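# Close the power enclosure door and lock its latch

## Task

Swing the power enclosure's door shut and rotate its quarter-turn latch until it hits its end stop. The result must stay in place without the robot holding it. The robot must not fall or finish tilted. Nothing the robot is touching at the end may settle by more than about a fingernail's width once released. Finish by releasing everything and moving away.

## Robot and tools

ROBOT. A simulated Rainbow Robotics RB-Y1. It has a two-wheel differential base with two rear casters (0.66 m long, 0.58 m wide, front edge 0.10 m ahead of the drive axle), a torso whose lower leg folds at ankle, knee and hip, a pan/tilt head, and two 7-joint arms, each with a parallel gripper. The base cannot drive sideways.

FRAMES. Base frame: origin on the floor midway between the drive wheels, x forward, y left, z up. The chest, left_hand and right_hand poses are all reported in this frame. A hand point lies midway between its finger pads. Its fingers extend along its -z axis and close along its x axis. Reported hand positions are approximate, worse at long reach. base_odometry is measured in the base frame as it was at scene start. It counts wheel turns only, so wheel slip shows up as travel. Its heading is positive to the left, from -3.142 to 3.142.

execute_actions. Arguments: "actions" is a list holding one action or none (none just reports state and images). "cameras" is an optional list of head_camera, left_wrist_camera, right_wrist_camera or all. Omitted, null or ["all"] returns every camera; [] returns none. An action may contain:
- "base": exactly one relative command, measured from where the base last reported itself. translate_m is a straight drive in metres, forward positive, -3 to 3. rotate_rad is an in-place turn in radians, counter-clockwise (left) positive, -3.2 to 3.2.
- "joints": absolute targets keyed by joint name, angles in radians, gripper opening in metres. Each arm has its own keys; one action can set both arms, the torso and the head together.
- "speeds": caps for this action only. translate_m is 0.05 to 0.4 m/s; rotate_rad is 0.1 to 1.509 rad/s, with 0.5 rad/s² acceleration. The defaults are the maxima.
- "min_time_s": 0.1 to 8. This is the shortest duration for each arm and head motion in the action.
All motions in an action start together. An action lasts at most 15 s, and a base move needing more than 8.667 s is refused. Unknown keys or out-of-range values reject the whole call, and nothing moves. A joint you leave out may still be driving toward an earlier target.

JOINT RANGES (done tolerance ±0.02, grippers ±0.004):
- torso_squat_rad 0 to 1.2 (higher lowers a level chest).
- torso_shift_rad -0.3 to 0.6 (positive moves the hips forward).
- torso_pitch_rad -0.2 to 1.4 (positive leans forward).
- torso_yaw_rad -1.5 to 1.5 (positive turns left).
- Combined torso limits: squat + shift <= 1.52; squat - shift + pitch <= 1.57; shift + 0.5 pitch - 0.4 squat <= 0.7; shift + 0.3 pitch - 0.5 squat <= 0.39. A command that breaks one moves only partly and reads off_target.
- Shoulder pitch, both arms, -2.356 to 2.356. At 0 the arm hangs; negative swings it forward and up.
- Shoulder roll: left_shoulder_roll_rad 0 to 3.141 (positive raises it outward); right_shoulder_roll_rad -3.141 to 0 (negative raises it outward).
- Shoulder yaw -2.094 to 2.094, positive turns a bent forearm left on both arms.
- Elbow -2.617 to 0.01. At 0 the arm is straight; negative bends it.
- Forearm roll -3.141 to 3.141. Wrist pitch -1.57 to 1.919, negative tips the hand forward. Hand roll -2.705 to 2.705. For both rolls, positive is counter-clockwise seen from above with the arm hanging, on both arms.
- left_gripper_m and right_gripper_m 0 to 0.1, the gap between pads. To grip, command at least 0.005 less than the object's width; off_target is then expected.
- head_pan_rad -0.523 to 0.523 (left positive). head_tilt_rad -0.35 to 1.57 (positive looks down).
Max speeds: arm joints 1 rad/s (the three wrist-area joints 1.5), head 1.5, squat and pitch 0.3, shift 0.15, yaw 0.6, grippers 0.1 m/s.

RESULTS. Each result gives joint_positions, hand and chest poses, base_odometry, motor temperatures per arm, and the requested images. The "pictures" line gives the order of the images.

base_status and joint_status report how each motion ended:
- done: reached. For the base, this only means the wheels turned fully.
- off_target: came to rest short of the target and may still push.
- limit_stop_at_<name>: a built-in limit stopped it.
- contact_stop: the torso or an arm met hard resistance.
- time_out: the motion took too long.
- stopped_with_arm: the torso halted because an arm contact-stopped.
- limit_stop_at_own_body: the self-collision guard stopped it before contact.
After a stop the joint holds where it is. A contact_stop, time_out or stopped_with_arm in the torso, or in one arm, halts that whole group. "joint command not followed", with a "cause:" line, means arm targets were withheld by a collision check. Those joints read not_followed and may be retried on later actions. on_its_own describes uncommanded parts; "held at" is a held target, not the actual position. MOTOR HOT appears from 65 °C. An OVER-TEMPERATURE FAULT at 80 °C brakes the robot and marks joints limit_stop_at_motor_heat; resend the targets afterwards. A torque fault at a joint's load limit freezes the robot for 10 s. Limits in N m: shoulders 60.9, elbows 31.3, wrist joints 21.7.

RECOVERY. Back off a stopped or pressing part in its own action, arms before the torso. If both hands hold one object and the torso contact-stops at once with nothing in its way, resend every arm joint at its reported position, then repeat the torso command.

OTHER TOOLS. wait: "seconds" 0 to 10, with no new command; it returns state and images. zoom_image: "camera" plus "region" [x0, y0, x1, y1] in pixels from the top-left corner, at most 504 by 504. It works only on a camera with a full image in the latest result. Head images are 896x504 and wrist images 644x364. read_manual: "section" "licences", returns licence text only. finished_scene: "scene" is the current scene's integer number. Call it only once the door is shut, the latch is at its stop, the grippers are open and the robot has backed away.

CAMERAS. Calibration lines give K, distortion and T_world_to_cam (base frame to camera, metres). Expect small errors, larger for wrist cameras on an extended arm.

AVOID. The base does not stop at obstacles; its wheels may spin and keep pushing. A bent leg can stick out ahead of the base, and a leg pressing on furniture can shove the robot backward unseen. Never let the arms or grippers strike or squeeze each other. Each arm carries 3 kg at most. Heavy loads far forward can tip the robot. Avoid slamming the door, hard pushes, drops and leaving anything propped by the robot. The robot keeps its last command between calls.

Each tool is called by a JSON object that holds its "op" and its "data", one argument or row to a line.

## Session

{"op": "execute_actions", "data": {
  "actions": []
}}

Scene clock: 0.00 s.
Motor temperatures (°C, as the motors report them): left_arm=[27 31 29 30 32 37 32] | right_arm=[29 28 28 32 29 35 39]
base_odometry: x=+0.000 y=+0.000 heading=+0.000 (m, m, rad; odometry frame)
base_status: not commanded
joint_positions: torso_squat_rad=+0.350 torso_shift_rad=+0.001 torso_pitch_rad=+0.001 torso_yaw_rad=+0.000 left_shoulder_pitch_rad=-0.044 left_shoulder_roll_rad=-0.004 left_shoulder_yaw_rad=+0.030 left_elbow_rad=-0.254 left_forearm_roll_rad=-0.011 left_wrist_pitch_rad=-0.001 left_hand_roll_rad=+0.011 left_gripper_m=+0.100 right_shoulder_pitch_rad=-0.016 right_shoulder_roll_rad=-0.018 right_shoulder_yaw_rad=-0.009 right_elbow_rad=-0.238 right_forearm_roll_rad=+0.051 right_wrist_pitch_rad=+0.027 right_hand_roll_rad=+0.014 right_gripper_m=+0.099 head_pan_rad=+0.000 head_tilt_rad=+0.401
joint_status: not commanded
chest: x=-0.2271 y=+0.0002 z=+1.2475 quat_wxyz=(+1.000, +0.000, +0.000, +0.000) (m; base frame)
left_hand: x=-0.0731 y=+0.2190 z=+0.5786 quat_wxyz=(+0.989, -0.001, -0.147, +0.007) (m; base frame)
right_hand: x=-0.1068 y=-0.2339 z=+0.5718 quat_wxyz=(+0.993, -0.013, -0.112, +0.031) (m; base frame)
pictures: head_camera, left_wrist_camera, right_wrist_camera
Images, in order (width x height): head_camera 896x504, left_wrist_camera 644x364, right_wrist_camera 644x364.

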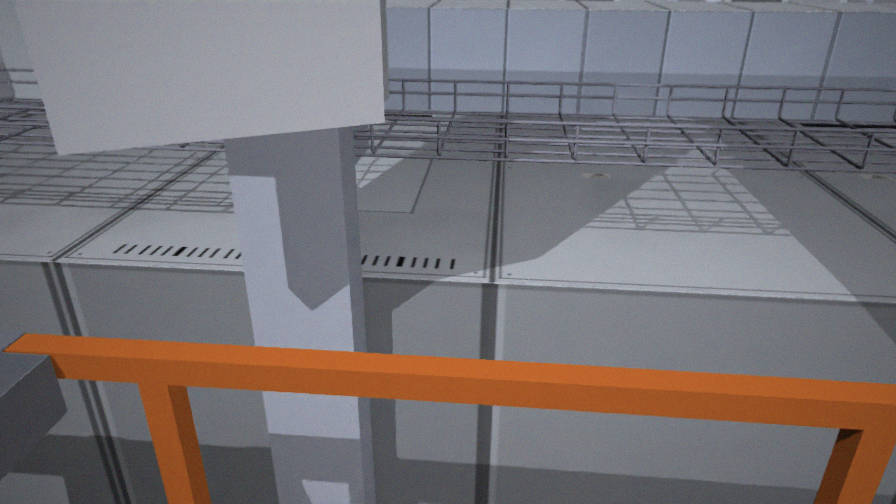

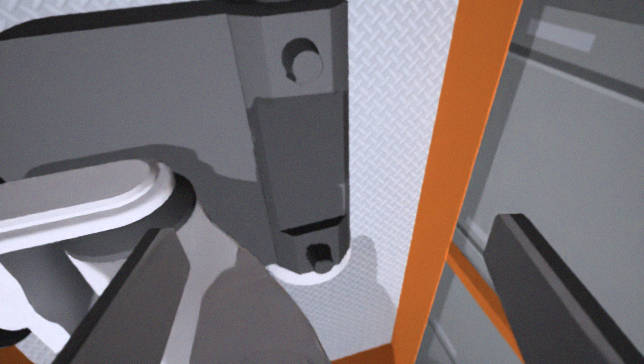

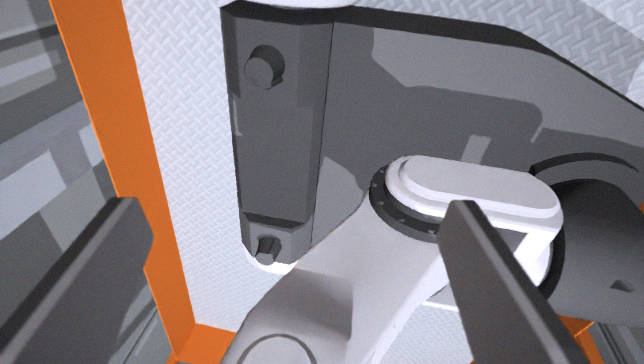

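We're on a platform with rails.

{"op": "execute_actions", "data": {
  "actions": [
    {"joints":{"head_tilt_rad":-0.05,"head_pan_rad":0.3,"torso_squat_rad":0.1}}
  ],
  "cameras": ["head_camera"]
}}

Scene clock: 5.40 s.
Motor temperatures (°C, as the motors report them): left_arm=[27 31 29 30 32 37 32] | right_arm=[29 28 28 32 29 35 39]
base_odometry: x=+0.000 y=+0.000 heading=+0.000 (m, m, rad; odometry frame)
base_status: not commanded
joint_positions: torso_squat_rad=+0.100 torso_shift_rad=+0.001 torso_pitch_rad=+0.001 torso_yaw_rad=+0.000 left_shoulder_pitch_rad=-0.044 left_shoulder_roll_rad=-0.004 left_shoulder_yaw_rad=+0.030 left_elbow_rad=-0.254 left_forearm_roll_rad=-0.011 left_wrist_pitch_rad=-0.001 left_hand_roll_rad=+0.011 left_gripper_m=+0.100 right_shoulder_pitch_rad=-0.016 right_shoulder_roll_rad=-0.018 right_shoulder_yaw_rad=-0.009 right_elbow_rad=-0.238 right_forearm_roll_rad=+0.051 right_wrist_pitch_rad=+0.027 right_hand_roll_rad=+0.014 right_gripper_m=+0.099 head_pan_rad=+0.300 head_tilt_rad=-0.050
joint_status: all done
chest: x=-0.2270 y=+0.0002 z=+1.2864 quat_wxyz=(+1.000, +0.000, +0.000, +0.000) (m; base frame)
left_hand: x=-0.0731 y=+0.2190 z=+0.6174 quat_wxyz=(+0.989, -0.001, -0.147, +0.007) (m; base frame)
right_hand: x=-0.1068 y=-0.2339 z=+0.6106 quat_wxyz=(+0.993, -0.013, -0.112, +0.031) (m; base frame)
pictures: head_camera
camera_calibration (this result's frames):
head_camera: T_world_to_cam=[[0.333251, -0.942592, 0.0215509, 0.03561], [0.0286239, -0.0127323, -0.999509, 1.55506], [0.942404, 0.333704, 0.0227376, 0.112663], [0, 0, 0, 1]] pos_world=[-0.162553, 0.0157692, 1.55096]
Images, in order (width x height): head_camera 896x504.

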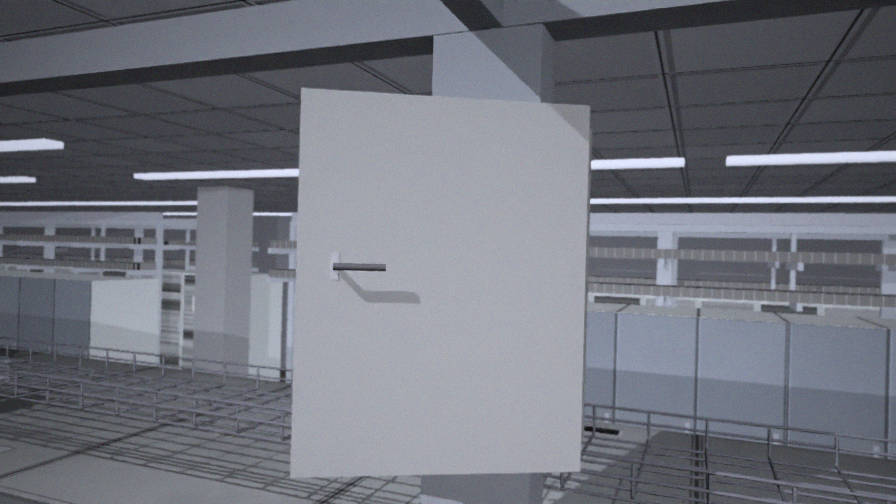

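{"op": "execute_actions", "data": {
  "actions": [
    {"joints":{"left_elbow_rad":-2.3,"left_wrist_pitch_rad":-1.3,"left_shoulder_roll_rad":0.349}}
  ],
  "cameras": []
}}

{"op": "execute_actions", "data": {
  "actions": [
    {"joints":{"left_shoulder_pitch_rad":-1.571,"left_shoulder_yaw_rad":0.95,"left_elbow_rad":-1.9,"left_wrist_pitch_rad":1.9,"left_forearm_roll_rad":0,"left_hand_roll_rad":-0.6},"min_time_s":2.2}
  ],
  "cameras": ["head_camera","left_wrist_camera"]
}}

Scene clock: 32.00 s.
Motor temperatures (°C, as the motors report them): left_arm=[27 31 29 30 32 37 32] | right_arm=[29 28 28 32 29 35 39]
base_odometry: x=+0.000 y=+0.000 heading=+0.000 (m, m, rad; odometry frame)
base_status: not commanded
joint_positions: torso_squat_rad=+0.100 torso_shift_rad=+0.001 torso_pitch_rad=+0.001 torso_yaw_rad=+0.000 left_shoulder_pitch_rad=-0.044 left_shoulder_roll_rad=+0.349 left_shoulder_yaw_rad=+0.030 left_elbow_rad=-2.300 left_forearm_roll_rad=-0.011 left_wrist_pitch_rad=-1.300 left_hand_roll_rad=+0.011 left_gripper_m=+0.100 right_shoulder_pitch_rad=-0.016 right_shoulder_roll_rad=-0.018 right_shoulder_yaw_rad=-0.009 right_elbow_rad=-0.238 right_forearm_roll_rad=+0.051 right_wrist_pitch_rad=+0.027 right_hand_roll_rad=+0.014 right_gripper_m=+0.099 head_pan_rad=+0.300 head_tilt_rad=-0.050
joint_status: all done
chest: x=-0.2270 y=+0.0002 z=+1.2864 quat_wxyz=(+1.000, +0.000, +0.000, +0.000) (m; base frame)
left_hand: x=-0.0898 y=+0.1930 z=+1.4463 quat_wxyz=(-0.246, -0.032, -0.952, -0.177) (m; base frame)
right_hand: x=-0.1068 y=-0.2339 z=+0.6106 quat_wxyz=(+0.993, -0.013, -0.112, +0.031) (m; base frame)
pictures: none
No camera images: the call's "cameras" was empty. Leave "cameras" out to get every camera's image.

Scene clock: 35.00 s.
Motor temperatures (°C, as the motors report them): left_arm=[27 31 29 30 32 37 32] | right_arm=[29 28 28 32 29 35 39]
base_odometry: x=+0.000 y=+0.000 heading=+0.000 (m, m, rad; odometry frame)
base_status: not commanded
joint_positions: torso_squat_rad=+0.100 torso_shift_rad=+0.001 torso_pitch_rad=+0.001 torso_yaw_rad=+0.000 left_shoulder_pitch_rad=-1.571 left_shoulder_roll_rad=+0.349 left_shoulder_yaw_rad=+0.950 left_elbow_rad=-1.900 left_forearm_roll_rad=+0.000 left_wrist_pitch_rad=+1.900 left_hand_roll_rad=-0.600 left_gripper_m=+0.100 right_shoulder_pitch_rad=-0.016 right_shoulder_roll_rad=-0.018 right_shoulder_yaw_rad=-0.009 right_elbow_rad=-0.238 right_forearm_roll_rad=+0.051 right_wrist_pitch_rad=+0.027 right_hand_roll_rad=+0.014 right_gripper_m=+0.099 head_pan_rad=+0.300 head_tilt_rad=-0.050
joint_status: all done
chest: x=-0.2270 y=+0.0002 z=+1.2864 quat_wxyz=(+1.000, +0.000, +0.000, +0.000) (m; base frame)
left_hand: x=+0.2265 y=+0.3801 z=+1.5998 quat_wxyz=(+0.707, +0.000, -0.707, +0.000) (m; base frame)
right_hand: x=-0.1068 y=-0.2339 z=+0.6107 quat_wxyz=(+0.993, -0.013, -0.112, +0.031) (m; base frame)
pictures: head_camera, left_wrist_camera
camera_calibration (this result's frames):
head_camera: T_world_to_cam=[[0.333256, -0.942589, 0.0216057, 0.035571], [0.0287301, -0.0127527, -0.999506, 1.55508], [0.942398, 0.333712, 0.0228308, 0.112603], [0, 0, 0, 1]] pos_world=[-0.162649, 0.0157832, 1.55097]
left_wrist_camera: T_world_to_cam=[[-0.00597738, -0.0674409, 0.997705, -1.5671], [-0.607778, -0.792046, -0.0571804, 0.568878], [0.794085, -0.606725, -0.0362547, 0.193159], [0, 0, 0, 1]] pos_world=[0.183, 0.462085, 1.60304]
Images, in order (width x height): head_camera 896x504, left_wrist_camera 644x364.

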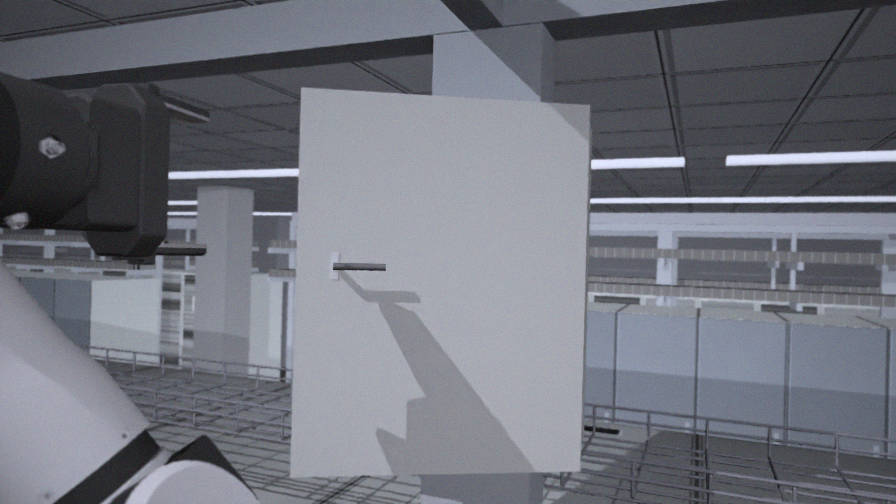

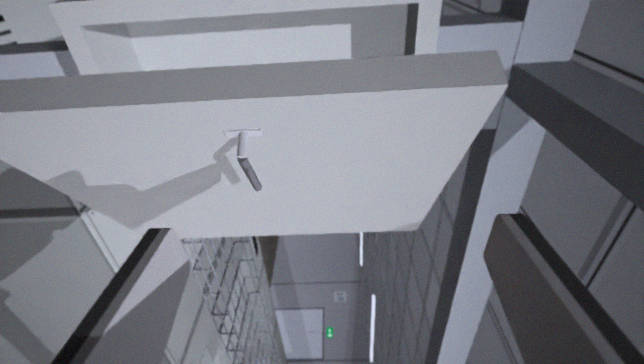

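{"op": "execute_actions", "data": {
  "actions": [
    {"joints":{"torso_shift_rad":-0.2,"left_shoulder_yaw_rad":0.93,"left_hand_roll_rad":-0.58,"left_elbow_rad":-1.6,"left_wrist_pitch_rad":1.6}}
  ],
  "cameras": []
}}

{"op": "execute_actions", "data": {
  "actions": [
    {"joints":{"left_elbow_rad":-0.97,"left_wrist_pitch_rad":0.97},"min_time_s":1}
  ],
  "cameras": ["head_camera","left_wrist_camera"]
}}

Scene clock: 45.33 s.
Motor temperatures (°C, as the motors report them): left_arm=[27 31 29 30 32 37 32] | right_arm=[29 28 28 32 29 35 39]
base_odometry: x=+0.000 y=+0.000 heading=+0.000 (m, m, rad; odometry frame)
base_status: not commanded
joint_positions: torso_squat_rad=+0.100 torso_shift_rad=-0.200 torso_pitch_rad=+0.000 torso_yaw_rad=+0.000 left_shoulder_pitch_rad=-1.571 left_shoulder_roll_rad=+0.349 left_shoulder_yaw_rad=+0.930 left_elbow_rad=-1.600 left_forearm_roll_rad=+0.000 left_wrist_pitch_rad=+1.600 left_hand_roll_rad=-0.580 left_gripper_m=+0.100 right_shoulder_pitch_rad=-0.016 right_shoulder_roll_rad=-0.018 right_shoulder_yaw_rad=-0.009 right_elbow_rad=-0.238 right_forearm_roll_rad=+0.051 right_wrist_pitch_rad=+0.027 right_hand_roll_rad=+0.014 right_gripper_m=+0.099 head_pan_rad=+0.300 head_tilt_rad=-0.050
joint_status: all done
chest: x=-0.3663 y=+0.0002 z=+1.2725 quat_wxyz=(+1.000, +0.000, +0.000, +0.000) (m; base frame)
left_hand: x=+0.1642 y=+0.3779 z=+1.5929 quat_wxyz=(+0.707, -0.001, -0.707, +0.000) (m; base frame)
right_hand: x=-0.2458 y=-0.2339 z=+0.5968 quat_wxyz=(+0.993, -0.013, -0.112, +0.031) (m; base frame)
pictures: none
No camera images: the call's "cameras" was empty. Leave "cameras" out to get every camera's image.

Scene clock: 46.63 s.
Motor temperatures (°C, as the motors report them): left_arm=[27 31 29 30 32 37 32] | right_arm=[29 28 28 32 29 35 39]
base_odometry: x=+0.000 y=+0.000 heading=+0.000 (m, m, rad; odometry frame)
base_status: not commanded
joint_positions: torso_squat_rad=+0.100 torso_shift_rad=-0.200 torso_pitch_rad=+0.000 torso_yaw_rad=+0.000 left_shoulder_pitch_rad=-1.571 left_shoulder_roll_rad=+0.349 left_shoulder_yaw_rad=+0.930 left_elbow_rad=-0.970 left_forearm_roll_rad=+0.000 left_wrist_pitch_rad=+0.970 left_hand_roll_rad=-0.580 left_gripper_m=+0.100 right_shoulder_pitch_rad=-0.016 right_shoulder_roll_rad=-0.018 right_shoulder_yaw_rad=-0.009 right_elbow_rad=-0.238 right_forearm_roll_rad=+0.051 right_wrist_pitch_rad=+0.027 right_hand_roll_rad=+0.014 right_gripper_m=+0.099 head_pan_rad=+0.300 head_tilt_rad=-0.050
joint_status: all done
chest: x=-0.3662 y=+0.0002 z=+1.2725 quat_wxyz=(+1.000, +0.000, +0.000, +0.000) (m; base frame)
left_hand: x=+0.3109 y=+0.3431 z=+1.5400 quat_wxyz=(+0.707, -0.001, -0.707, +0.000) (m; base frame)
right_hand: x=-0.2458 y=-0.2339 z=+0.5968 quat_wxyz=(+0.993, -0.013, -0.112, +0.031) (m; base frame)
pictures: head_camera, left_wrist_camera
camera_calibration (this result's frames):
head_camera: T_world_to_cam=[[0.333251, -0.942589, 0.0216799, 0.0821613], [0.0289522, -0.0127528, -0.999499, 1.54527], [0.942393, 0.333712, 0.0230402, 0.243841], [0, 0, 0, 1]] pos_world=[-0.301914, 0.0157783, 1.5371]
left_wrist_camera: T_world_to_cam=[[-0.00602648, -0.0672336, 0.997719, -1.50944], [-0.607976, -0.791904, -0.0570367, 0.587265], [0.793933, -0.606932, -0.036104, 0.101395], [0, 0, 0, 1]] pos_world=[0.267445, 0.425112, 1.54316]
Images, in order (width x height): head_camera 896x504, left_wrist_camera 644x364.

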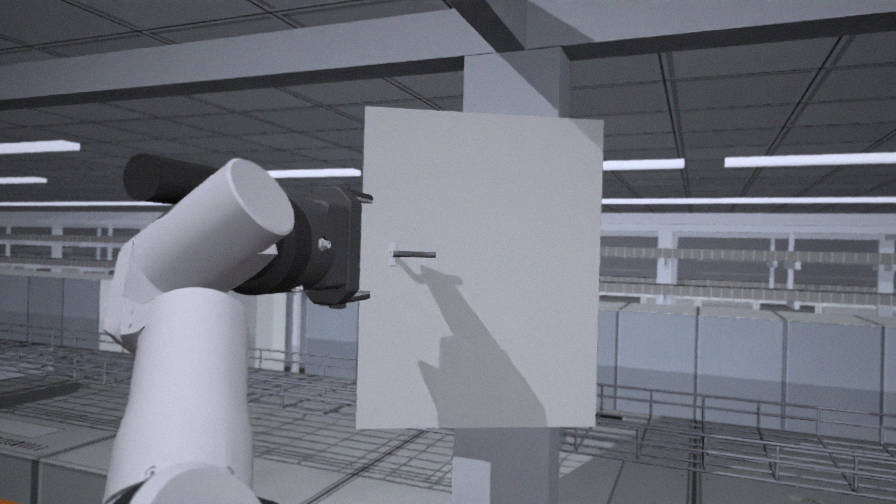

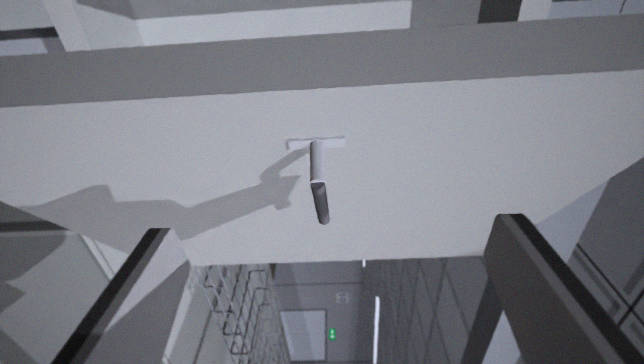

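{"op": "execute_actions", "data": {
  "actions": [
    {"joints":{"torso_shift_rad":0.03,"torso_squat_rad":0.27}}
  ],
  "cameras": ["head_camera","left_wrist_camera"]
}}

Scene clock: 52.33 s.
Motor temperatures (°C, as the motors report them): left_arm=[28 31 29 30 32 37 32] | right_arm=[29 28 28 32 29 35 39]
base_odometry: x=+0.000 y=+0.000 heading=+0.000 (m, m, rad; odometry frame)
base_status: not commanded
joint_positions: torso_squat_rad=+0.270 torso_shift_rad=+0.030 torso_pitch_rad=+0.001 torso_yaw_rad=+0.000 left_shoulder_pitch_rad=-1.571 left_shoulder_roll_rad=+0.349 left_shoulder_yaw_rad=+0.930 left_elbow_rad=-0.970 left_forearm_roll_rad=+0.000 left_wrist_pitch_rad=+0.970 left_hand_roll_rad=-0.580 left_gripper_m=+0.100 right_shoulder_pitch_rad=-0.016 right_shoulder_roll_rad=-0.018 right_shoulder_yaw_rad=-0.009 right_elbow_rad=-0.238 right_forearm_roll_rad=+0.051 right_wrist_pitch_rad=+0.027 right_hand_roll_rad=+0.014 right_gripper_m=+0.099 head_pan_rad=+0.300 head_tilt_rad=-0.050
joint_status: all done
chest: x=-0.2074 y=+0.0002 z=+1.2643 quat_wxyz=(+1.000, +0.000, +0.000, +0.000) (m; base frame)
left_hand: x=+0.4699 y=+0.3431 z=+1.5314 quat_wxyz=(+0.708, -0.001, -0.707, +0.000) (m; base frame)
right_hand: x=-0.0873 y=-0.2339 z=+0.5885 quat_wxyz=(+0.993, -0.013, -0.112, +0.031) (m; base frame)
pictures: head_camera, left_wrist_camera
camera_calibration (this result's frames):
head_camera: T_world_to_cam=[[0.333262, -0.942589, 0.0215123, 0.0296159], [0.0284503, -0.0127526, -0.999514, 1.53232], [0.942405, 0.333712, 0.022567, 0.0949369], [0, 0, 0, 1]] pos_world=[-0.142934, 0.015775, 1.5288]
left_wrist_camera: T_world_to_cam=[[-0.00559191, -0.0672411, 0.997721, -1.50012], [-0.607981, -0.791919, -0.0567787, 0.683042], [0.793932, -0.606913, -0.036453, -0.0246041], [0, 0, 0, 1]] pos_world=[0.426422, 0.425111, 1.53459]
Images, in order (width x height): head_camera 896x504, left_wrist_camera 644x364.

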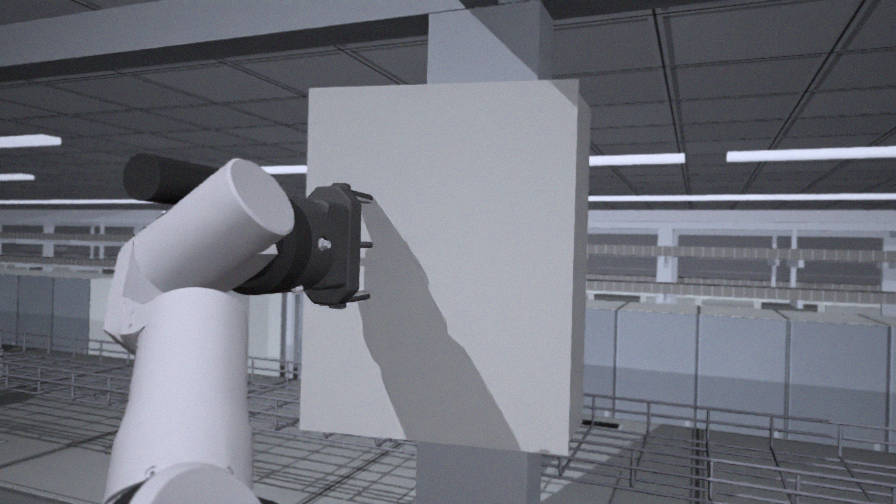

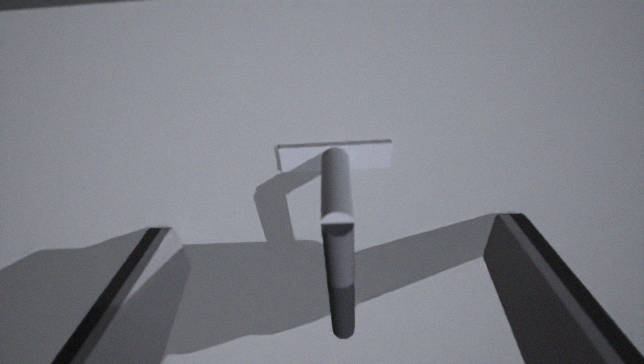

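{"op": "execute_actions", "data": {
  "actions": [
    {"joints":{"torso_shift_rad":0.1,"torso_yaw_rad":0.05,"left_gripper_m":0.07}}
  ],
  "cameras": ["head_camera","left_wrist_camera"]
}}

Scene clock: 58.03 s.
Motor temperatures (°C, as the motors report them): left_arm=[28 31 29 30 32 37 32] | right_arm=[29 28 28 32 29 35 39]
base_odometry: x=+0.000 y=+0.000 heading=+0.000 (m, m, rad; odometry frame)
base_status: not commanded
joint_positions: torso_squat_rad=+0.270 torso_shift_rad=+0.100 torso_pitch_rad=+0.001 torso_yaw_rad=+0.050 left_shoulder_pitch_rad=-1.571 left_shoulder_roll_rad=+0.349 left_shoulder_yaw_rad=+0.930 left_elbow_rad=-0.970 left_forearm_roll_rad=+0.000 left_wrist_pitch_rad=+0.970 left_hand_roll_rad=-0.580 left_gripper_m=+0.070 right_shoulder_pitch_rad=-0.016 right_shoulder_roll_rad=-0.018 right_shoulder_yaw_rad=-0.009 right_elbow_rad=-0.238 right_forearm_roll_rad=+0.051 right_wrist_pitch_rad=+0.027 right_hand_roll_rad=+0.014 right_gripper_m=+0.099 head_pan_rad=+0.300 head_tilt_rad=-0.050
joint_status: all done
chest: x=-0.1604 y=+0.0002 z=+1.2612 quat_wxyz=(+1.000, +0.000, +0.000, +0.025) (m; base frame)
left_hand: x=+0.4988 y=+0.3767 z=+1.5284 quat_wxyz=(+0.707, +0.017, -0.707, +0.018) (m; base frame)
right_hand: x=-0.0286 y=-0.2276 z=+0.5854 quat_wxyz=(+0.992, -0.010, -0.112, +0.056) (m; base frame)
pictures: head_camera, left_wrist_camera
camera_calibration (this result's frames):
head_camera: T_world_to_cam=[[0.380222, -0.924645, 0.0215114, 0.0215322], [0.0291684, -0.0112589, -0.999511, 1.52802], [0.924435, 0.380664, 0.0226895, 0.0476301], [0, 0, 0, 1]] pos_world=[-0.0967879, 0.0189823, 1.52573]
left_wrist_camera: T_world_to_cam=[[-0.00234772, -0.0675077, 0.997716, -1.49626], [-0.56741, -0.821466, -0.0569174, 0.718154], [0.823432, -0.566248, -0.036376, -0.0574348], [0, 0, 0, 1]] pos_world=[0.451269, 0.456408, 1.53163]
Images, in order (width x height): head_camera 896x504, left_wrist_camera 644x364.

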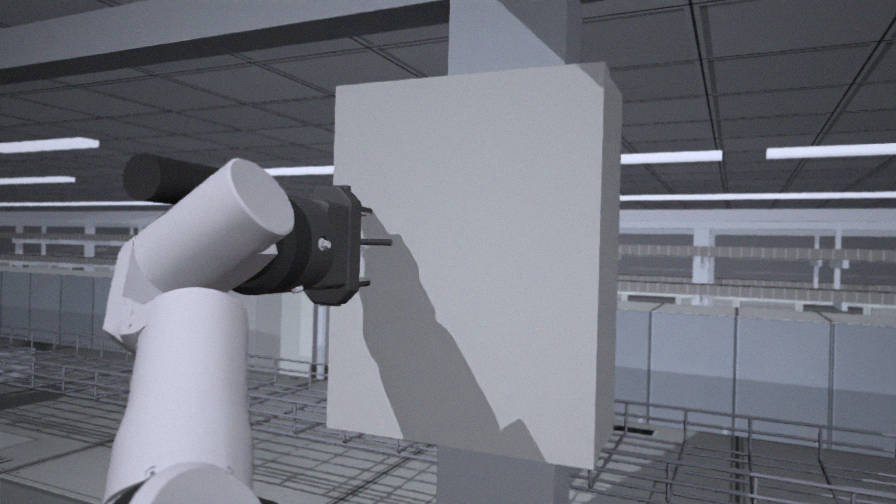

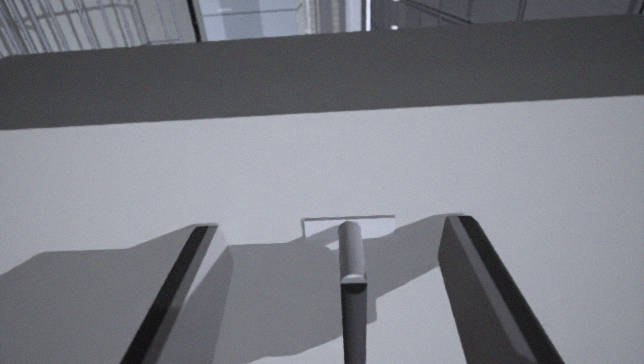

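{"op": "execute_actions", "data": {
  "actions": [
    {"joints":{"torso_shift_rad":0.135,"torso_squat_rad":0.235,"left_gripper_m":0.06}}
  ],
  "cameras": ["head_camera","left_wrist_camera"]
}}

Scene clock: 63.27 s.
Motor temperatures (°C, as the motors report them): left_arm=[28 31 29 31 32 37 32] | right_arm=[29 28 28 32 29 35 39]
base_odometry: x=+0.000 y=+0.000 heading=+0.001 (m, m, rad; odometry frame)
base_status: not commanded
joint_positions: torso_squat_rad=+0.239 torso_shift_rad=+0.127 torso_pitch_rad=-0.009 torso_yaw_rad=+0.052 left_shoulder_pitch_rad=-1.570 left_shoulder_roll_rad=+0.350 left_shoulder_yaw_rad=+0.930 left_elbow_rad=-0.971 left_forearm_roll_rad=+0.000 left_wrist_pitch_rad=+0.971 left_hand_roll_rad=-0.580 left_gripper_m=+0.060 right_shoulder_pitch_rad=-0.016 right_shoulder_roll_rad=-0.018 right_shoulder_yaw_rad=-0.009 right_elbow_rad=-0.238 right_forearm_roll_rad=+0.051 right_wrist_pitch_rad=+0.027 right_hand_roll_rad=+0.014 right_gripper_m=+0.099 head_pan_rad=+0.300 head_tilt_rad=-0.050
joint_status: torso_squat_rad contact_stop (moved -0.031 of -0.035); torso_shift_rad contact_stop (moved +0.027 of +0.035); the others done
chest: x=-0.1447 y=+0.0002 z=+1.2645 quat_wxyz=(+1.000, +0.000, -0.005, +0.026) (m; base frame)
left_hand: x=+0.5102 y=+0.3798 z=+1.5386 quat_wxyz=(+0.704, +0.019, -0.710, +0.020) (m; base frame)
right_hand: x=-0.0055 y=-0.2273 z=+0.5901 quat_wxyz=(+0.991, -0.011, -0.117, +0.057) (m; base frame)
pictures: head_camera, left_wrist_camera
camera_calibration (this result's frames):
head_camera: T_world_to_cam=[[0.382286, -0.923694, 0.0254155, 0.0109268], [0.0392272, -0.0112573, -0.999167, 1.53188], [0.923211, 0.382965, 0.0319304, 0.0212366], [0, 0, 0, 1]] pos_world=[-0.0838743, 0.0192049, 1.52965]
left_wrist_camera: T_world_to_cam=[[-0.012385, -0.067593, 0.997636, -1.50091], [-0.562911, -0.824126, -0.0628254, 0.735538], [0.826425, -0.562359, -0.0278421, -0.0808524], [0, 0, 0, 1]] pos_world=[0.462272, 0.459257, 1.54132]
Images, in order (width x height): head_camera 896x504, left_wrist_camera 644x364.

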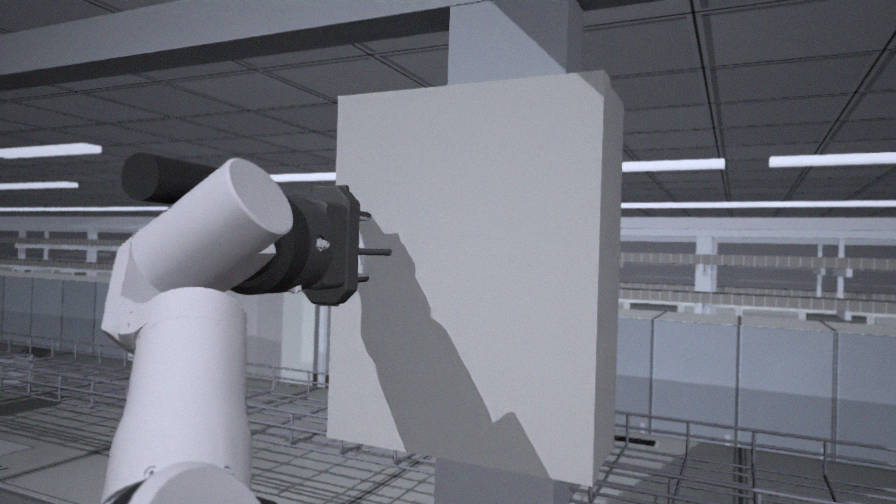

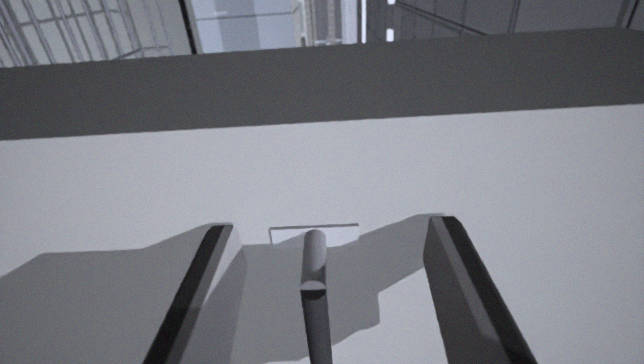

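{"op": "execute_actions", "data": {
  "actions": [
    {"joints":{"torso_shift_rad":0.105,"torso_squat_rad":0.25,"torso_pitch_rad":0,"torso_yaw_rad":0.05,"left_gripper_m":0.03}}
  ],
  "cameras": ["left_wrist_camera"]
}}

{"op": "execute_actions", "data": {
  "actions": [
    {"joints":{"left_hand_roll_rad":-1.6},"min_time_s":1.5}
  ],
  "cameras": ["head_camera","left_wrist_camera"]
}}

Scene clock: 69.20 s.
Motor temperatures (°C, as the motors report them): left_arm=[28 31 29 30 33 38 32] | right_arm=[29 28 28 32 29 35 39]
base_odometry: x=+0.000 y=+0.000 heading=+0.000 (m, m, rad; odometry frame)
base_status: not commanded
joint_positions: torso_squat_rad=+0.250 torso_shift_rad=+0.105 torso_pitch_rad=+0.000 torso_yaw_rad=+0.050 left_shoulder_pitch_rad=-1.570 left_shoulder_roll_rad=+0.349 left_shoulder_yaw_rad=+0.930 left_elbow_rad=-0.970 left_forearm_roll_rad=+0.000 left_wrist_pitch_rad=+0.970 left_hand_roll_rad=-0.580 left_gripper_m=+0.030 right_shoulder_pitch_rad=-0.016 right_shoulder_roll_rad=-0.018 right_shoulder_yaw_rad=-0.009 right_elbow_rad=-0.238 right_forearm_roll_rad=+0.051 right_wrist_pitch_rad=+0.027 right_hand_roll_rad=+0.014 right_gripper_m=+0.099 head_pan_rad=+0.300 head_tilt_rad=-0.050
joint_status: all done
chest: x=-0.1569 y=+0.0002 z=+1.2644 quat_wxyz=(+1.000, +0.000, +0.000, +0.025) (m; base frame)
left_hand: x=+0.5020 y=+0.3772 z=+1.5321 quat_wxyz=(+0.707, +0.017, -0.707, +0.018) (m; base frame)
right_hand: x=-0.0244 y=-0.2276 z=+0.5888 quat_wxyz=(+0.992, -0.010, -0.113, +0.056) (m; base frame)
pictures: left_wrist_camera
camera_calibration (this result's frames):
left_wrist_camera: T_world_to_cam=[[-0.00301992, -0.067396, 0.997722, -1.49961], [-0.566875, -0.821814, -0.0572293, 0.720877], [0.823799, -0.565756, -0.0357233, -0.0610065], [0, 0, 0, 1]] pos_world=[0.454375, 0.456844, 1.53527]
Images, in order (width x height): left_wrist_camera 644x364.

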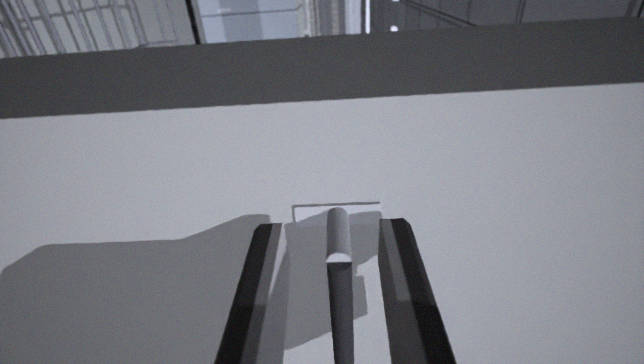

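Scene clock: 71.00 s.
Motor temperatures (°C, as the motors report them): left_arm=[28 31 29 30 33 38 32] | right_arm=[29 28 28 32 29 35 39]
base_odometry: x=+0.000 y=+0.000 heading=+0.000 (m, m, rad; odometry frame)
base_status: not commanded
joint_positions: torso_squat_rad=+0.250 torso_shift_rad=+0.105 torso_pitch_rad=-0.001 torso_yaw_rad=+0.050 left_shoulder_pitch_rad=-1.574 left_shoulder_roll_rad=+0.351 left_shoulder_yaw_rad=+0.930 left_elbow_rad=-0.972 left_forearm_roll_rad=+0.001 left_wrist_pitch_rad=+0.969 left_hand_roll_rad=-1.600 left_gripper_m=+0.030 right_shoulder_pitch_rad=-0.016 right_shoulder_roll_rad=-0.018 right_shoulder_yaw_rad=-0.009 right_elbow_rad=-0.238 right_forearm_roll_rad=+0.051 right_wrist_pitch_rad=+0.027 right_hand_roll_rad=+0.014 right_gripper_m=+0.099 head_pan_rad=+0.300 head_tilt_rad=-0.050
joint_status: all done
chest: x=-0.1572 y=+0.0002 z=+1.2644 quat_wxyz=(+1.000, +0.000, +0.000, +0.025) (m; base frame)
left_hand: x=+0.5003 y=+0.3775 z=+1.5363 quat_wxyz=(+0.624, +0.362, -0.610, -0.328) (m; base frame)
right_hand: x=-0.0244 y=-0.2275 z=+0.5888 quat_wxyz=(+0.992, -0.010, -0.113, +0.056) (m; base frame)
pictures: head_camera, left_wrist_camera
camera_calibration (this result's frames):
head_camera: T_world_to_cam=[[0.380393, -0.924564, 0.0219578, 0.01972], [0.0305351, -0.0111737, -0.999471, 1.53133], [0.924321, 0.380862, 0.0239813, 0.0429791], [0, 0, 0, 1]] pos_world=[-0.0939871, 0.018974, 1.52905]
left_wrist_camera: T_world_to_cam=[[0.0357768, -0.884629, 0.464922, -0.396125], [-0.582407, -0.396508, -0.709636, 1.56997], [0.81211, -0.245385, -0.5294, 0.584073], [0, 0, 0, 1]] pos_world=[0.454202, 0.415404, 1.60748]
Images, in order (width x height): head_camera 896x504, left_wrist_camera 644x364.

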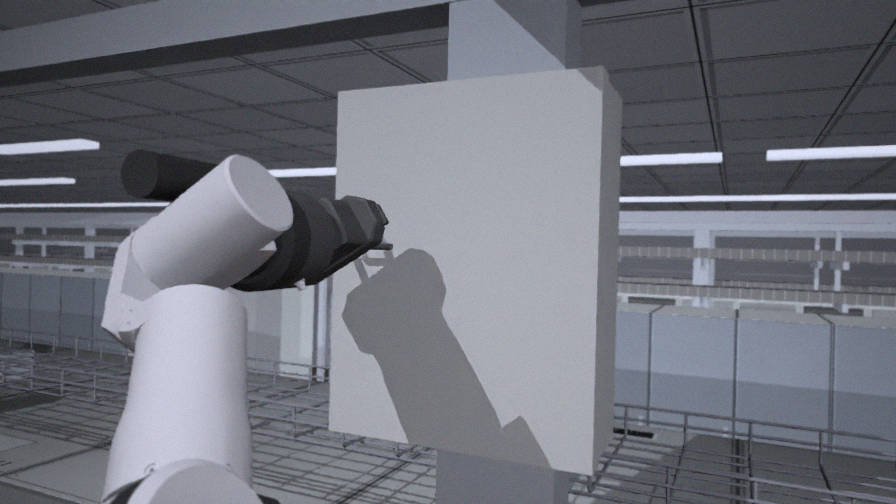

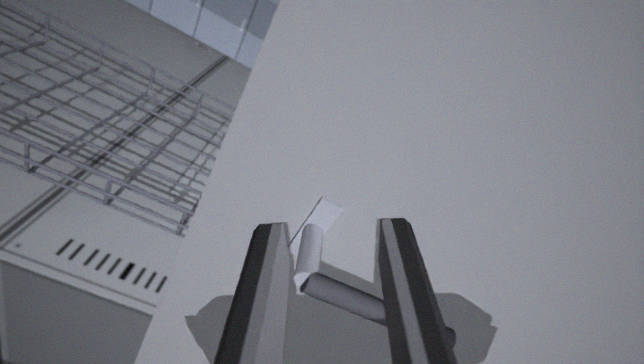

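{"op": "execute_actions", "data": {
  "actions": [
    {"joints":{"left_hand_roll_rad":-0.62,"torso_yaw_rad":0.04}}
  ],
  "cameras": []
}}

{"op": "execute_actions", "data": {
  "actions": [
    {"joints":{"left_gripper_m":0.012}}
  ],
  "cameras": ["left_wrist_camera"]
}}

{"op": "execute_actions", "data": {
  "actions": [
    {"joints":{"left_hand_roll_rad":-0.1},"min_time_s":1.5}
  ],
  "cameras": ["left_wrist_camera"]
}}

Scene clock: 76.77 s.
Motor temperatures (°C, as the motors report them): left_arm=[28 31 29 30 33 38 32] | right_arm=[29 28 28 32 29 35 39]
base_odometry: x=+0.000 y=+0.000 heading=+0.000 (m, m, rad; odometry frame)
base_status: not commanded
joint_positions: torso_squat_rad=+0.250 torso_shift_rad=+0.105 torso_pitch_rad=+0.000 torso_yaw_rad=+0.040 left_shoulder_pitch_rad=-1.571 left_shoulder_roll_rad=+0.349 left_shoulder_yaw_rad=+0.930 left_elbow_rad=-0.970 left_forearm_roll_rad=+0.000 left_wrist_pitch_rad=+0.970 left_hand_roll_rad=-0.620 left_gripper_m=+0.030 right_shoulder_pitch_rad=-0.016 right_shoulder_roll_rad=-0.018 right_shoulder_yaw_rad=-0.009 right_elbow_rad=-0.238 right_forearm_roll_rad=+0.051 right_wrist_pitch_rad=+0.027 right_hand_roll_rad=+0.014 right_gripper_m=+0.099 head_pan_rad=+0.300 head_tilt_rad=-0.050
joint_status: all done
chest: x=-0.1571 y=+0.0003 z=+1.2644 quat_wxyz=(+1.000, +0.000, +0.000, +0.020) (m; base frame)
left_hand: x=+0.5053 y=+0.3705 z=+1.5326 quat_wxyz=(+0.707, +0.028, -0.707, +0.000) (m; base frame)
right_hand: x=-0.0267 y=-0.2289 z=+0.5888 quat_wxyz=(+0.992, -0.011, -0.113, +0.051) (m; base frame)
pictures: none
No camera images: the call's "cameras" was empty. Leave "cameras" out to get every camera's image.

Scene clock: 77.43 s.
Motor temperatures (°C, as the motors report them): left_arm=[28 31 29 30 33 38 32] | right_arm=[29 28 28 32 29 35 39]
base_odometry: x=+0.000 y=+0.000 heading=+0.000 (m, m, rad; odometry frame)
base_status: not commanded
joint_positions: torso_squat_rad=+0.250 torso_shift_rad=+0.105 torso_pitch_rad=+0.000 torso_yaw_rad=+0.040 left_shoulder_pitch_rad=-1.571 left_shoulder_roll_rad=+0.349 left_shoulder_yaw_rad=+0.930 left_elbow_rad=-0.970 left_forearm_roll_rad=+0.000 left_wrist_pitch_rad=+0.970 left_hand_roll_rad=-0.620 left_gripper_m=+0.012 right_shoulder_pitch_rad=-0.016 right_shoulder_roll_rad=-0.018 right_shoulder_yaw_rad=-0.009 right_elbow_rad=-0.238 right_forearm_roll_rad=+0.051 right_wrist_pitch_rad=+0.027 right_hand_roll_rad=+0.014 right_gripper_m=+0.099 head_pan_rad=+0.300 head_tilt_rad=-0.050
joint_status: all done
chest: x=-0.1571 y=+0.0003 z=+1.2644 quat_wxyz=(+1.000, +0.000, +0.000, +0.020) (m; base frame)
left_hand: x=+0.5053 y=+0.3705 z=+1.5326 quat_wxyz=(+0.707, +0.028, -0.707, +0.000) (m; base frame)
right_hand: x=-0.0267 y=-0.2289 z=+0.5888 quat_wxyz=(+0.992, -0.011, -0.113, +0.051) (m; base frame)
pictures: left_wrist_camera
camera_calibration (this result's frames):
left_wrist_camera: T_world_to_cam=[[-0.00295163, -0.107142, 0.994239, -1.4805], [-0.575151, -0.813155, -0.0893351, 0.767541], [0.818042, -0.572101, -0.0592225, -0.0261884], [0, 0, 0, 1]] pos_world=[0.458505, 0.450523, 1.53899]
Images, in order (width x height): left_wrist_camera 644x364.

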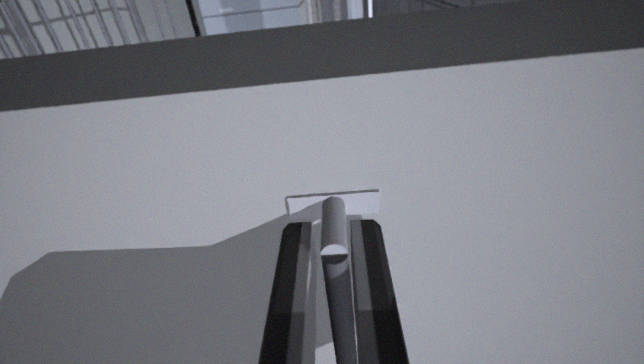

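Scene clock: 79.23 s.
Motor temperatures (°C, as the motors report them): left_arm=[28 31 29 30 33 38 32] | right_arm=[29 28 28 32 29 35 39]
base_odometry: x=+0.000 y=+0.000 heading=+0.000 (m, m, rad; odometry frame)
base_status: not commanded
joint_positions: torso_squat_rad=+0.250 torso_shift_rad=+0.105 torso_pitch_rad=+0.000 torso_yaw_rad=+0.040 left_shoulder_pitch_rad=-1.572 left_shoulder_roll_rad=+0.349 left_shoulder_yaw_rad=+0.929 left_elbow_rad=-0.970 left_forearm_roll_rad=+0.000 left_wrist_pitch_rad=+0.970 left_hand_roll_rad=-0.101 left_gripper_m=+0.015 right_shoulder_pitch_rad=-0.016 right_shoulder_roll_rad=-0.018 right_shoulder_yaw_rad=-0.009 right_elbow_rad=-0.238 right_forearm_roll_rad=+0.051 right_wrist_pitch_rad=+0.027 right_hand_roll_rad=+0.014 right_gripper_m=+0.099 head_pan_rad=+0.300 head_tilt_rad=-0.050
joint_status: all done
chest: x=-0.1571 y=+0.0002 z=+1.2644 quat_wxyz=(+1.000, +0.000, +0.000, +0.020) (m; base frame)
left_hand: x=+0.5052 y=+0.3701 z=+1.5336 quat_wxyz=(+0.683, -0.154, -0.691, +0.181) (m; base frame)
right_hand: x=-0.0268 y=-0.2289 z=+0.5888 quat_wxyz=(+0.992, -0.011, -0.113, +0.051) (m; base frame)
pictures: left_wrist_camera
camera_calibration (this result's frames):
left_wrist_camera: T_world_to_cam=[[-0.0246467, 0.399064, 0.916592, -1.53883], [-0.578328, -0.753564, 0.312534, 0.130405], [0.815432, -0.522388, 0.249363, -0.516581], [0, 0, 0, 1]] pos_world=[0.458727, 0.442503, 1.49854]
Images, in order (width x height): left_wrist_camera 644x364.

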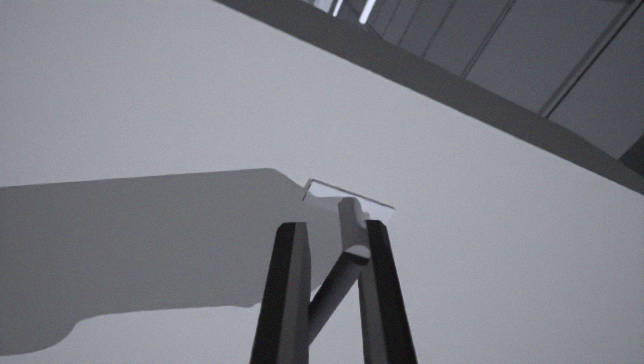

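{"op": "execute_actions", "data": {
  "actions": [
    {"joints":{"left_hand_roll_rad":-0.62,"left_gripper_m":0.014}}
  ],
  "cameras": []
}}

{"op": "execute_actions", "data": {
  "actions": [
    {"joints":{"torso_shift_rad":0.122,"torso_yaw_rad":0.05}}
  ],
  "cameras": ["left_wrist_camera"]
}}

{"op": "execute_actions", "data": {
  "actions": [
    {"joints":{"left_hand_roll_rad":-1.2},"min_time_s":1.5}
  ],
  "cameras": ["left_wrist_camera"]
}}

Scene clock: 84.50 s.
Motor temperatures (°C, as the motors report them): left_arm=[28 31 29 30 32 37 32] | right_arm=[29 28 28 32 29 35 39]
base_odometry: x=+0.000 y=+0.000 heading=+0.000 (m, m, rad; odometry frame)
base_status: not commanded
joint_positions: torso_squat_rad=+0.250 torso_shift_rad=+0.105 torso_pitch_rad=+0.000 torso_yaw_rad=+0.040 left_shoulder_pitch_rad=-1.571 left_shoulder_roll_rad=+0.349 left_shoulder_yaw_rad=+0.930 left_elbow_rad=-0.970 left_forearm_roll_rad=+0.000 left_wrist_pitch_rad=+0.970 left_hand_roll_rad=-0.620 left_gripper_m=+0.014 right_shoulder_pitch_rad=-0.016 right_shoulder_roll_rad=-0.018 right_shoulder_yaw_rad=-0.009 right_elbow_rad=-0.238 right_forearm_roll_rad=+0.051 right_wrist_pitch_rad=+0.027 right_hand_roll_rad=+0.014 right_gripper_m=+0.099 head_pan_rad=+0.300 head_tilt_rad=-0.050
joint_status: all done
chest: x=-0.1571 y=+0.0002 z=+1.2644 quat_wxyz=(+1.000, +0.000, +0.000, +0.020) (m; base frame)
left_hand: x=+0.5054 y=+0.3701 z=+1.5327 quat_wxyz=(+0.707, +0.028, -0.707, +0.000) (m; base frame)
right_hand: x=-0.0268 y=-0.2289 z=+0.5888 quat_wxyz=(+0.992, -0.011, -0.113, +0.051) (m; base frame)
pictures: none
No camera images: the call's "cameras" was empty. Leave "cameras" out to get every camera's image.

Scene clock: 85.27 s.
Motor temperatures (°C, as the motors report them): left_arm=[28 31 29 30 32 37 32] | right_arm=[29 28 28 32 29 35 39]
base_odometry: x=+0.000 y=+0.000 heading=+0.000 (m, m, rad; odometry frame)
base_status: not commanded
joint_positions: torso_squat_rad=+0.250 torso_shift_rad=+0.121 torso_pitch_rad=-0.003 torso_yaw_rad=+0.050 left_shoulder_pitch_rad=-1.572 left_shoulder_roll_rad=+0.349 left_shoulder_yaw_rad=+0.930 left_elbow_rad=-0.971 left_forearm_roll_rad=+0.000 left_wrist_pitch_rad=+0.971 left_hand_roll_rad=-0.620 left_gripper_m=+0.014 right_shoulder_pitch_rad=-0.016 right_shoulder_roll_rad=-0.018 right_shoulder_yaw_rad=-0.009 right_elbow_rad=-0.238 right_forearm_roll_rad=+0.051 right_wrist_pitch_rad=+0.027 right_hand_roll_rad=+0.014 right_gripper_m=+0.099 head_pan_rad=+0.300 head_tilt_rad=-0.050
joint_status: all done
chest: x=-0.1472 y=+0.0000 z=+1.2632 quat_wxyz=(+1.000, +0.000, -0.001, +0.025) (m; base frame)
left_hand: x=+0.5107 y=+0.3762 z=+1.5334 quat_wxyz=(+0.706, +0.031, -0.707, +0.003) (m; base frame)
right_hand: x=-0.0130 y=-0.2276 z=+0.5878 quat_wxyz=(+0.992, -0.010, -0.114, +0.056) (m; base frame)
pictures: left_wrist_camera
camera_calibration (this result's frames):
left_wrist_camera: T_world_to_cam=[[-0.0042779, -0.107681, 0.994176, -1.47966], [-0.567666, -0.818207, -0.091064, 0.776035], [0.823248, -0.56475, -0.0576266, -0.0351697], [0, 0, 0, 1]] pos_world=[0.463152, 0.455764, 1.53969]
Images, in order (width x height): left_wrist_camera 644x364.

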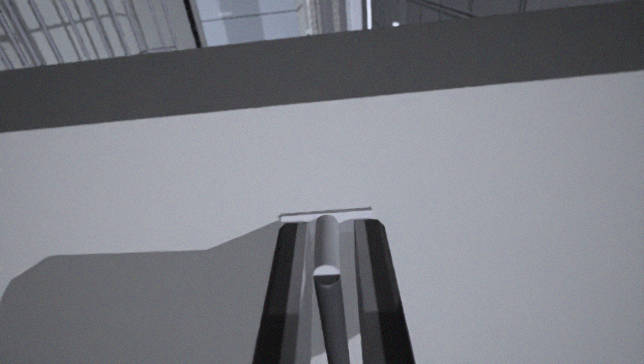

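Scene clock: 87.07 s.
Motor temperatures (°C, as the motors report them): left_arm=[28 31 29 30 32 38 32] | right_arm=[29 28 28 32 29 35 39]
base_odometry: x=+0.000 y=+0.000 heading=+0.000 (m, m, rad; odometry frame)
base_status: not commanded
joint_positions: torso_squat_rad=+0.250 torso_shift_rad=+0.121 torso_pitch_rad=-0.003 torso_yaw_rad=+0.050 left_shoulder_pitch_rad=-1.572 left_shoulder_roll_rad=+0.349 left_shoulder_yaw_rad=+0.930 left_elbow_rad=-0.972 left_forearm_roll_rad=+0.000 left_wrist_pitch_rad=+0.971 left_hand_roll_rad=-1.199 left_gripper_m=+0.018 right_shoulder_pitch_rad=-0.016 right_shoulder_roll_rad=-0.018 right_shoulder_yaw_rad=-0.009 right_elbow_rad=-0.238 right_forearm_roll_rad=+0.051 right_wrist_pitch_rad=+0.027 right_hand_roll_rad=+0.014 right_gripper_m=+0.099 head_pan_rad=+0.300 head_tilt_rad=-0.050
joint_status: all done
chest: x=-0.1472 y=+0.0000 z=+1.2632 quat_wxyz=(+1.000, +0.000, -0.001, +0.025) (m; base frame)
left_hand: x=+0.5103 y=+0.3769 z=+1.5340 quat_wxyz=(+0.677, +0.233, -0.669, -0.198) (m; base frame)
right_hand: x=-0.0130 y=-0.2276 z=+0.5878 quat_wxyz=(+0.992, -0.010, -0.114, +0.056) (m; base frame)
pictures: left_wrist_camera
camera_calibration (this result's frames):
left_wrist_camera: T_world_to_cam=[[0.0217973, -0.633784, 0.773203, -0.956288], [-0.573513, -0.641409, -0.509586, 1.35483], [0.818906, -0.432334, -0.377464, 0.408516], [0, 0, 0, 1]] pos_world=[0.463322, 0.439537, 1.58401]
Images, in order (width x height): left_wrist_camera 644x364.

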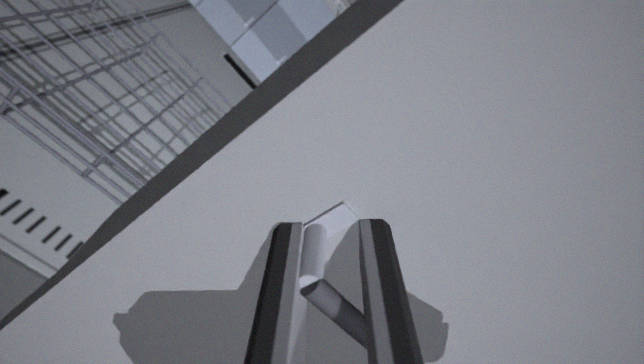

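{"op": "execute_actions", "data": {
  "actions": [
    {"joints":{"left_gripper_m":0.002}}
  ],
  "cameras": ["head_camera","left_wrist_camera"]
}}

Scene clock: 92.67 s.
Motor temperatures (°C, as the motors report them): left_arm=[28 31 29 30 32 38 32] | right_arm=[29 28 28 32 29 35 39]
base_odometry: x=+0.000 y=+0.000 heading=+0.000 (m, m, rad; odometry frame)
base_status: not commanded
joint_positions: torso_squat_rad=+0.250 torso_shift_rad=+0.121 torso_pitch_rad=-0.003 torso_yaw_rad=+0.050 left_shoulder_pitch_rad=-1.572 left_shoulder_roll_rad=+0.349 left_shoulder_yaw_rad=+0.930 left_elbow_rad=-0.972 left_forearm_roll_rad=+0.000 left_wrist_pitch_rad=+0.971 left_hand_roll_rad=-1.199 left_gripper_m=+0.018 right_shoulder_pitch_rad=-0.016 right_shoulder_roll_rad=-0.018 right_shoulder_yaw_rad=-0.009 right_elbow_rad=-0.238 right_forearm_roll_rad=+0.051 right_wrist_pitch_rad=+0.027 right_hand_roll_rad=+0.014 right_gripper_m=+0.099 head_pan_rad=+0.300 head_tilt_rad=-0.050
joint_status: left_gripper_m off_target (ended at +0.018, target +0.002)
chest: x=-0.1472 y=+0.0000 z=+1.2632 quat_wxyz=(+1.000, +0.000, -0.001, +0.025) (m; base frame)
left_hand: x=+0.5103 y=+0.3769 z=+1.5340 quat_wxyz=(+0.677, +0.233, -0.669, -0.198) (m; base frame)
right_hand: x=-0.0130 y=-0.2276 z=+0.5878 quat_wxyz=(+0.992, -0.010, -0.114, +0.056) (m; base frame)
pictures: head_camera, left_wrist_camera
camera_calibration (this result's frames):
head_camera: T_world_to_cam=[[0.380546, -0.924488, 0.0225202, 0.0150684], [0.0325567, -0.010944, -0.99941, 1.52999], [0.924189, 0.381055, 0.0259336, 0.0314103], [0, 0, 0, 1]] pos_world=[-0.0845748, 0.0187057, 1.52794]
left_wrist_camera: T_world_to_cam=[[0.0217845, -0.633778, 0.773208, -0.956296], [-0.573511, -0.641409, -0.509588, 1.35484], [0.818908, -0.432342, -0.377452, 0.408501], [0, 0, 0, 1]] pos_world=[0.463322, 0.439536, 1.58401]
Images, in order (width x height): head_camera 896x504, left_wrist_camera 644x364.

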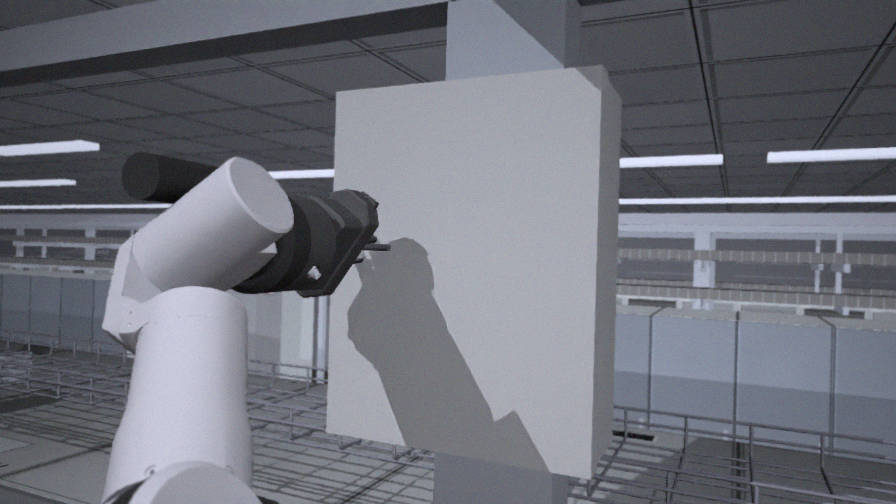

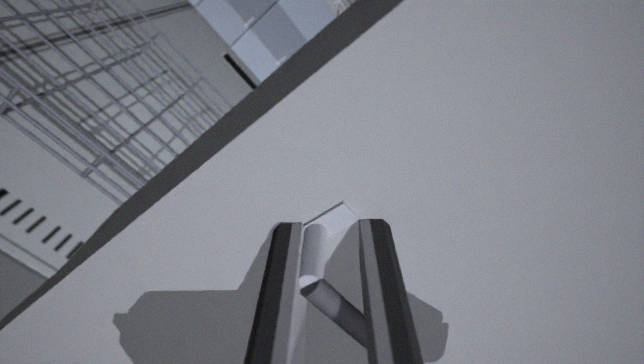

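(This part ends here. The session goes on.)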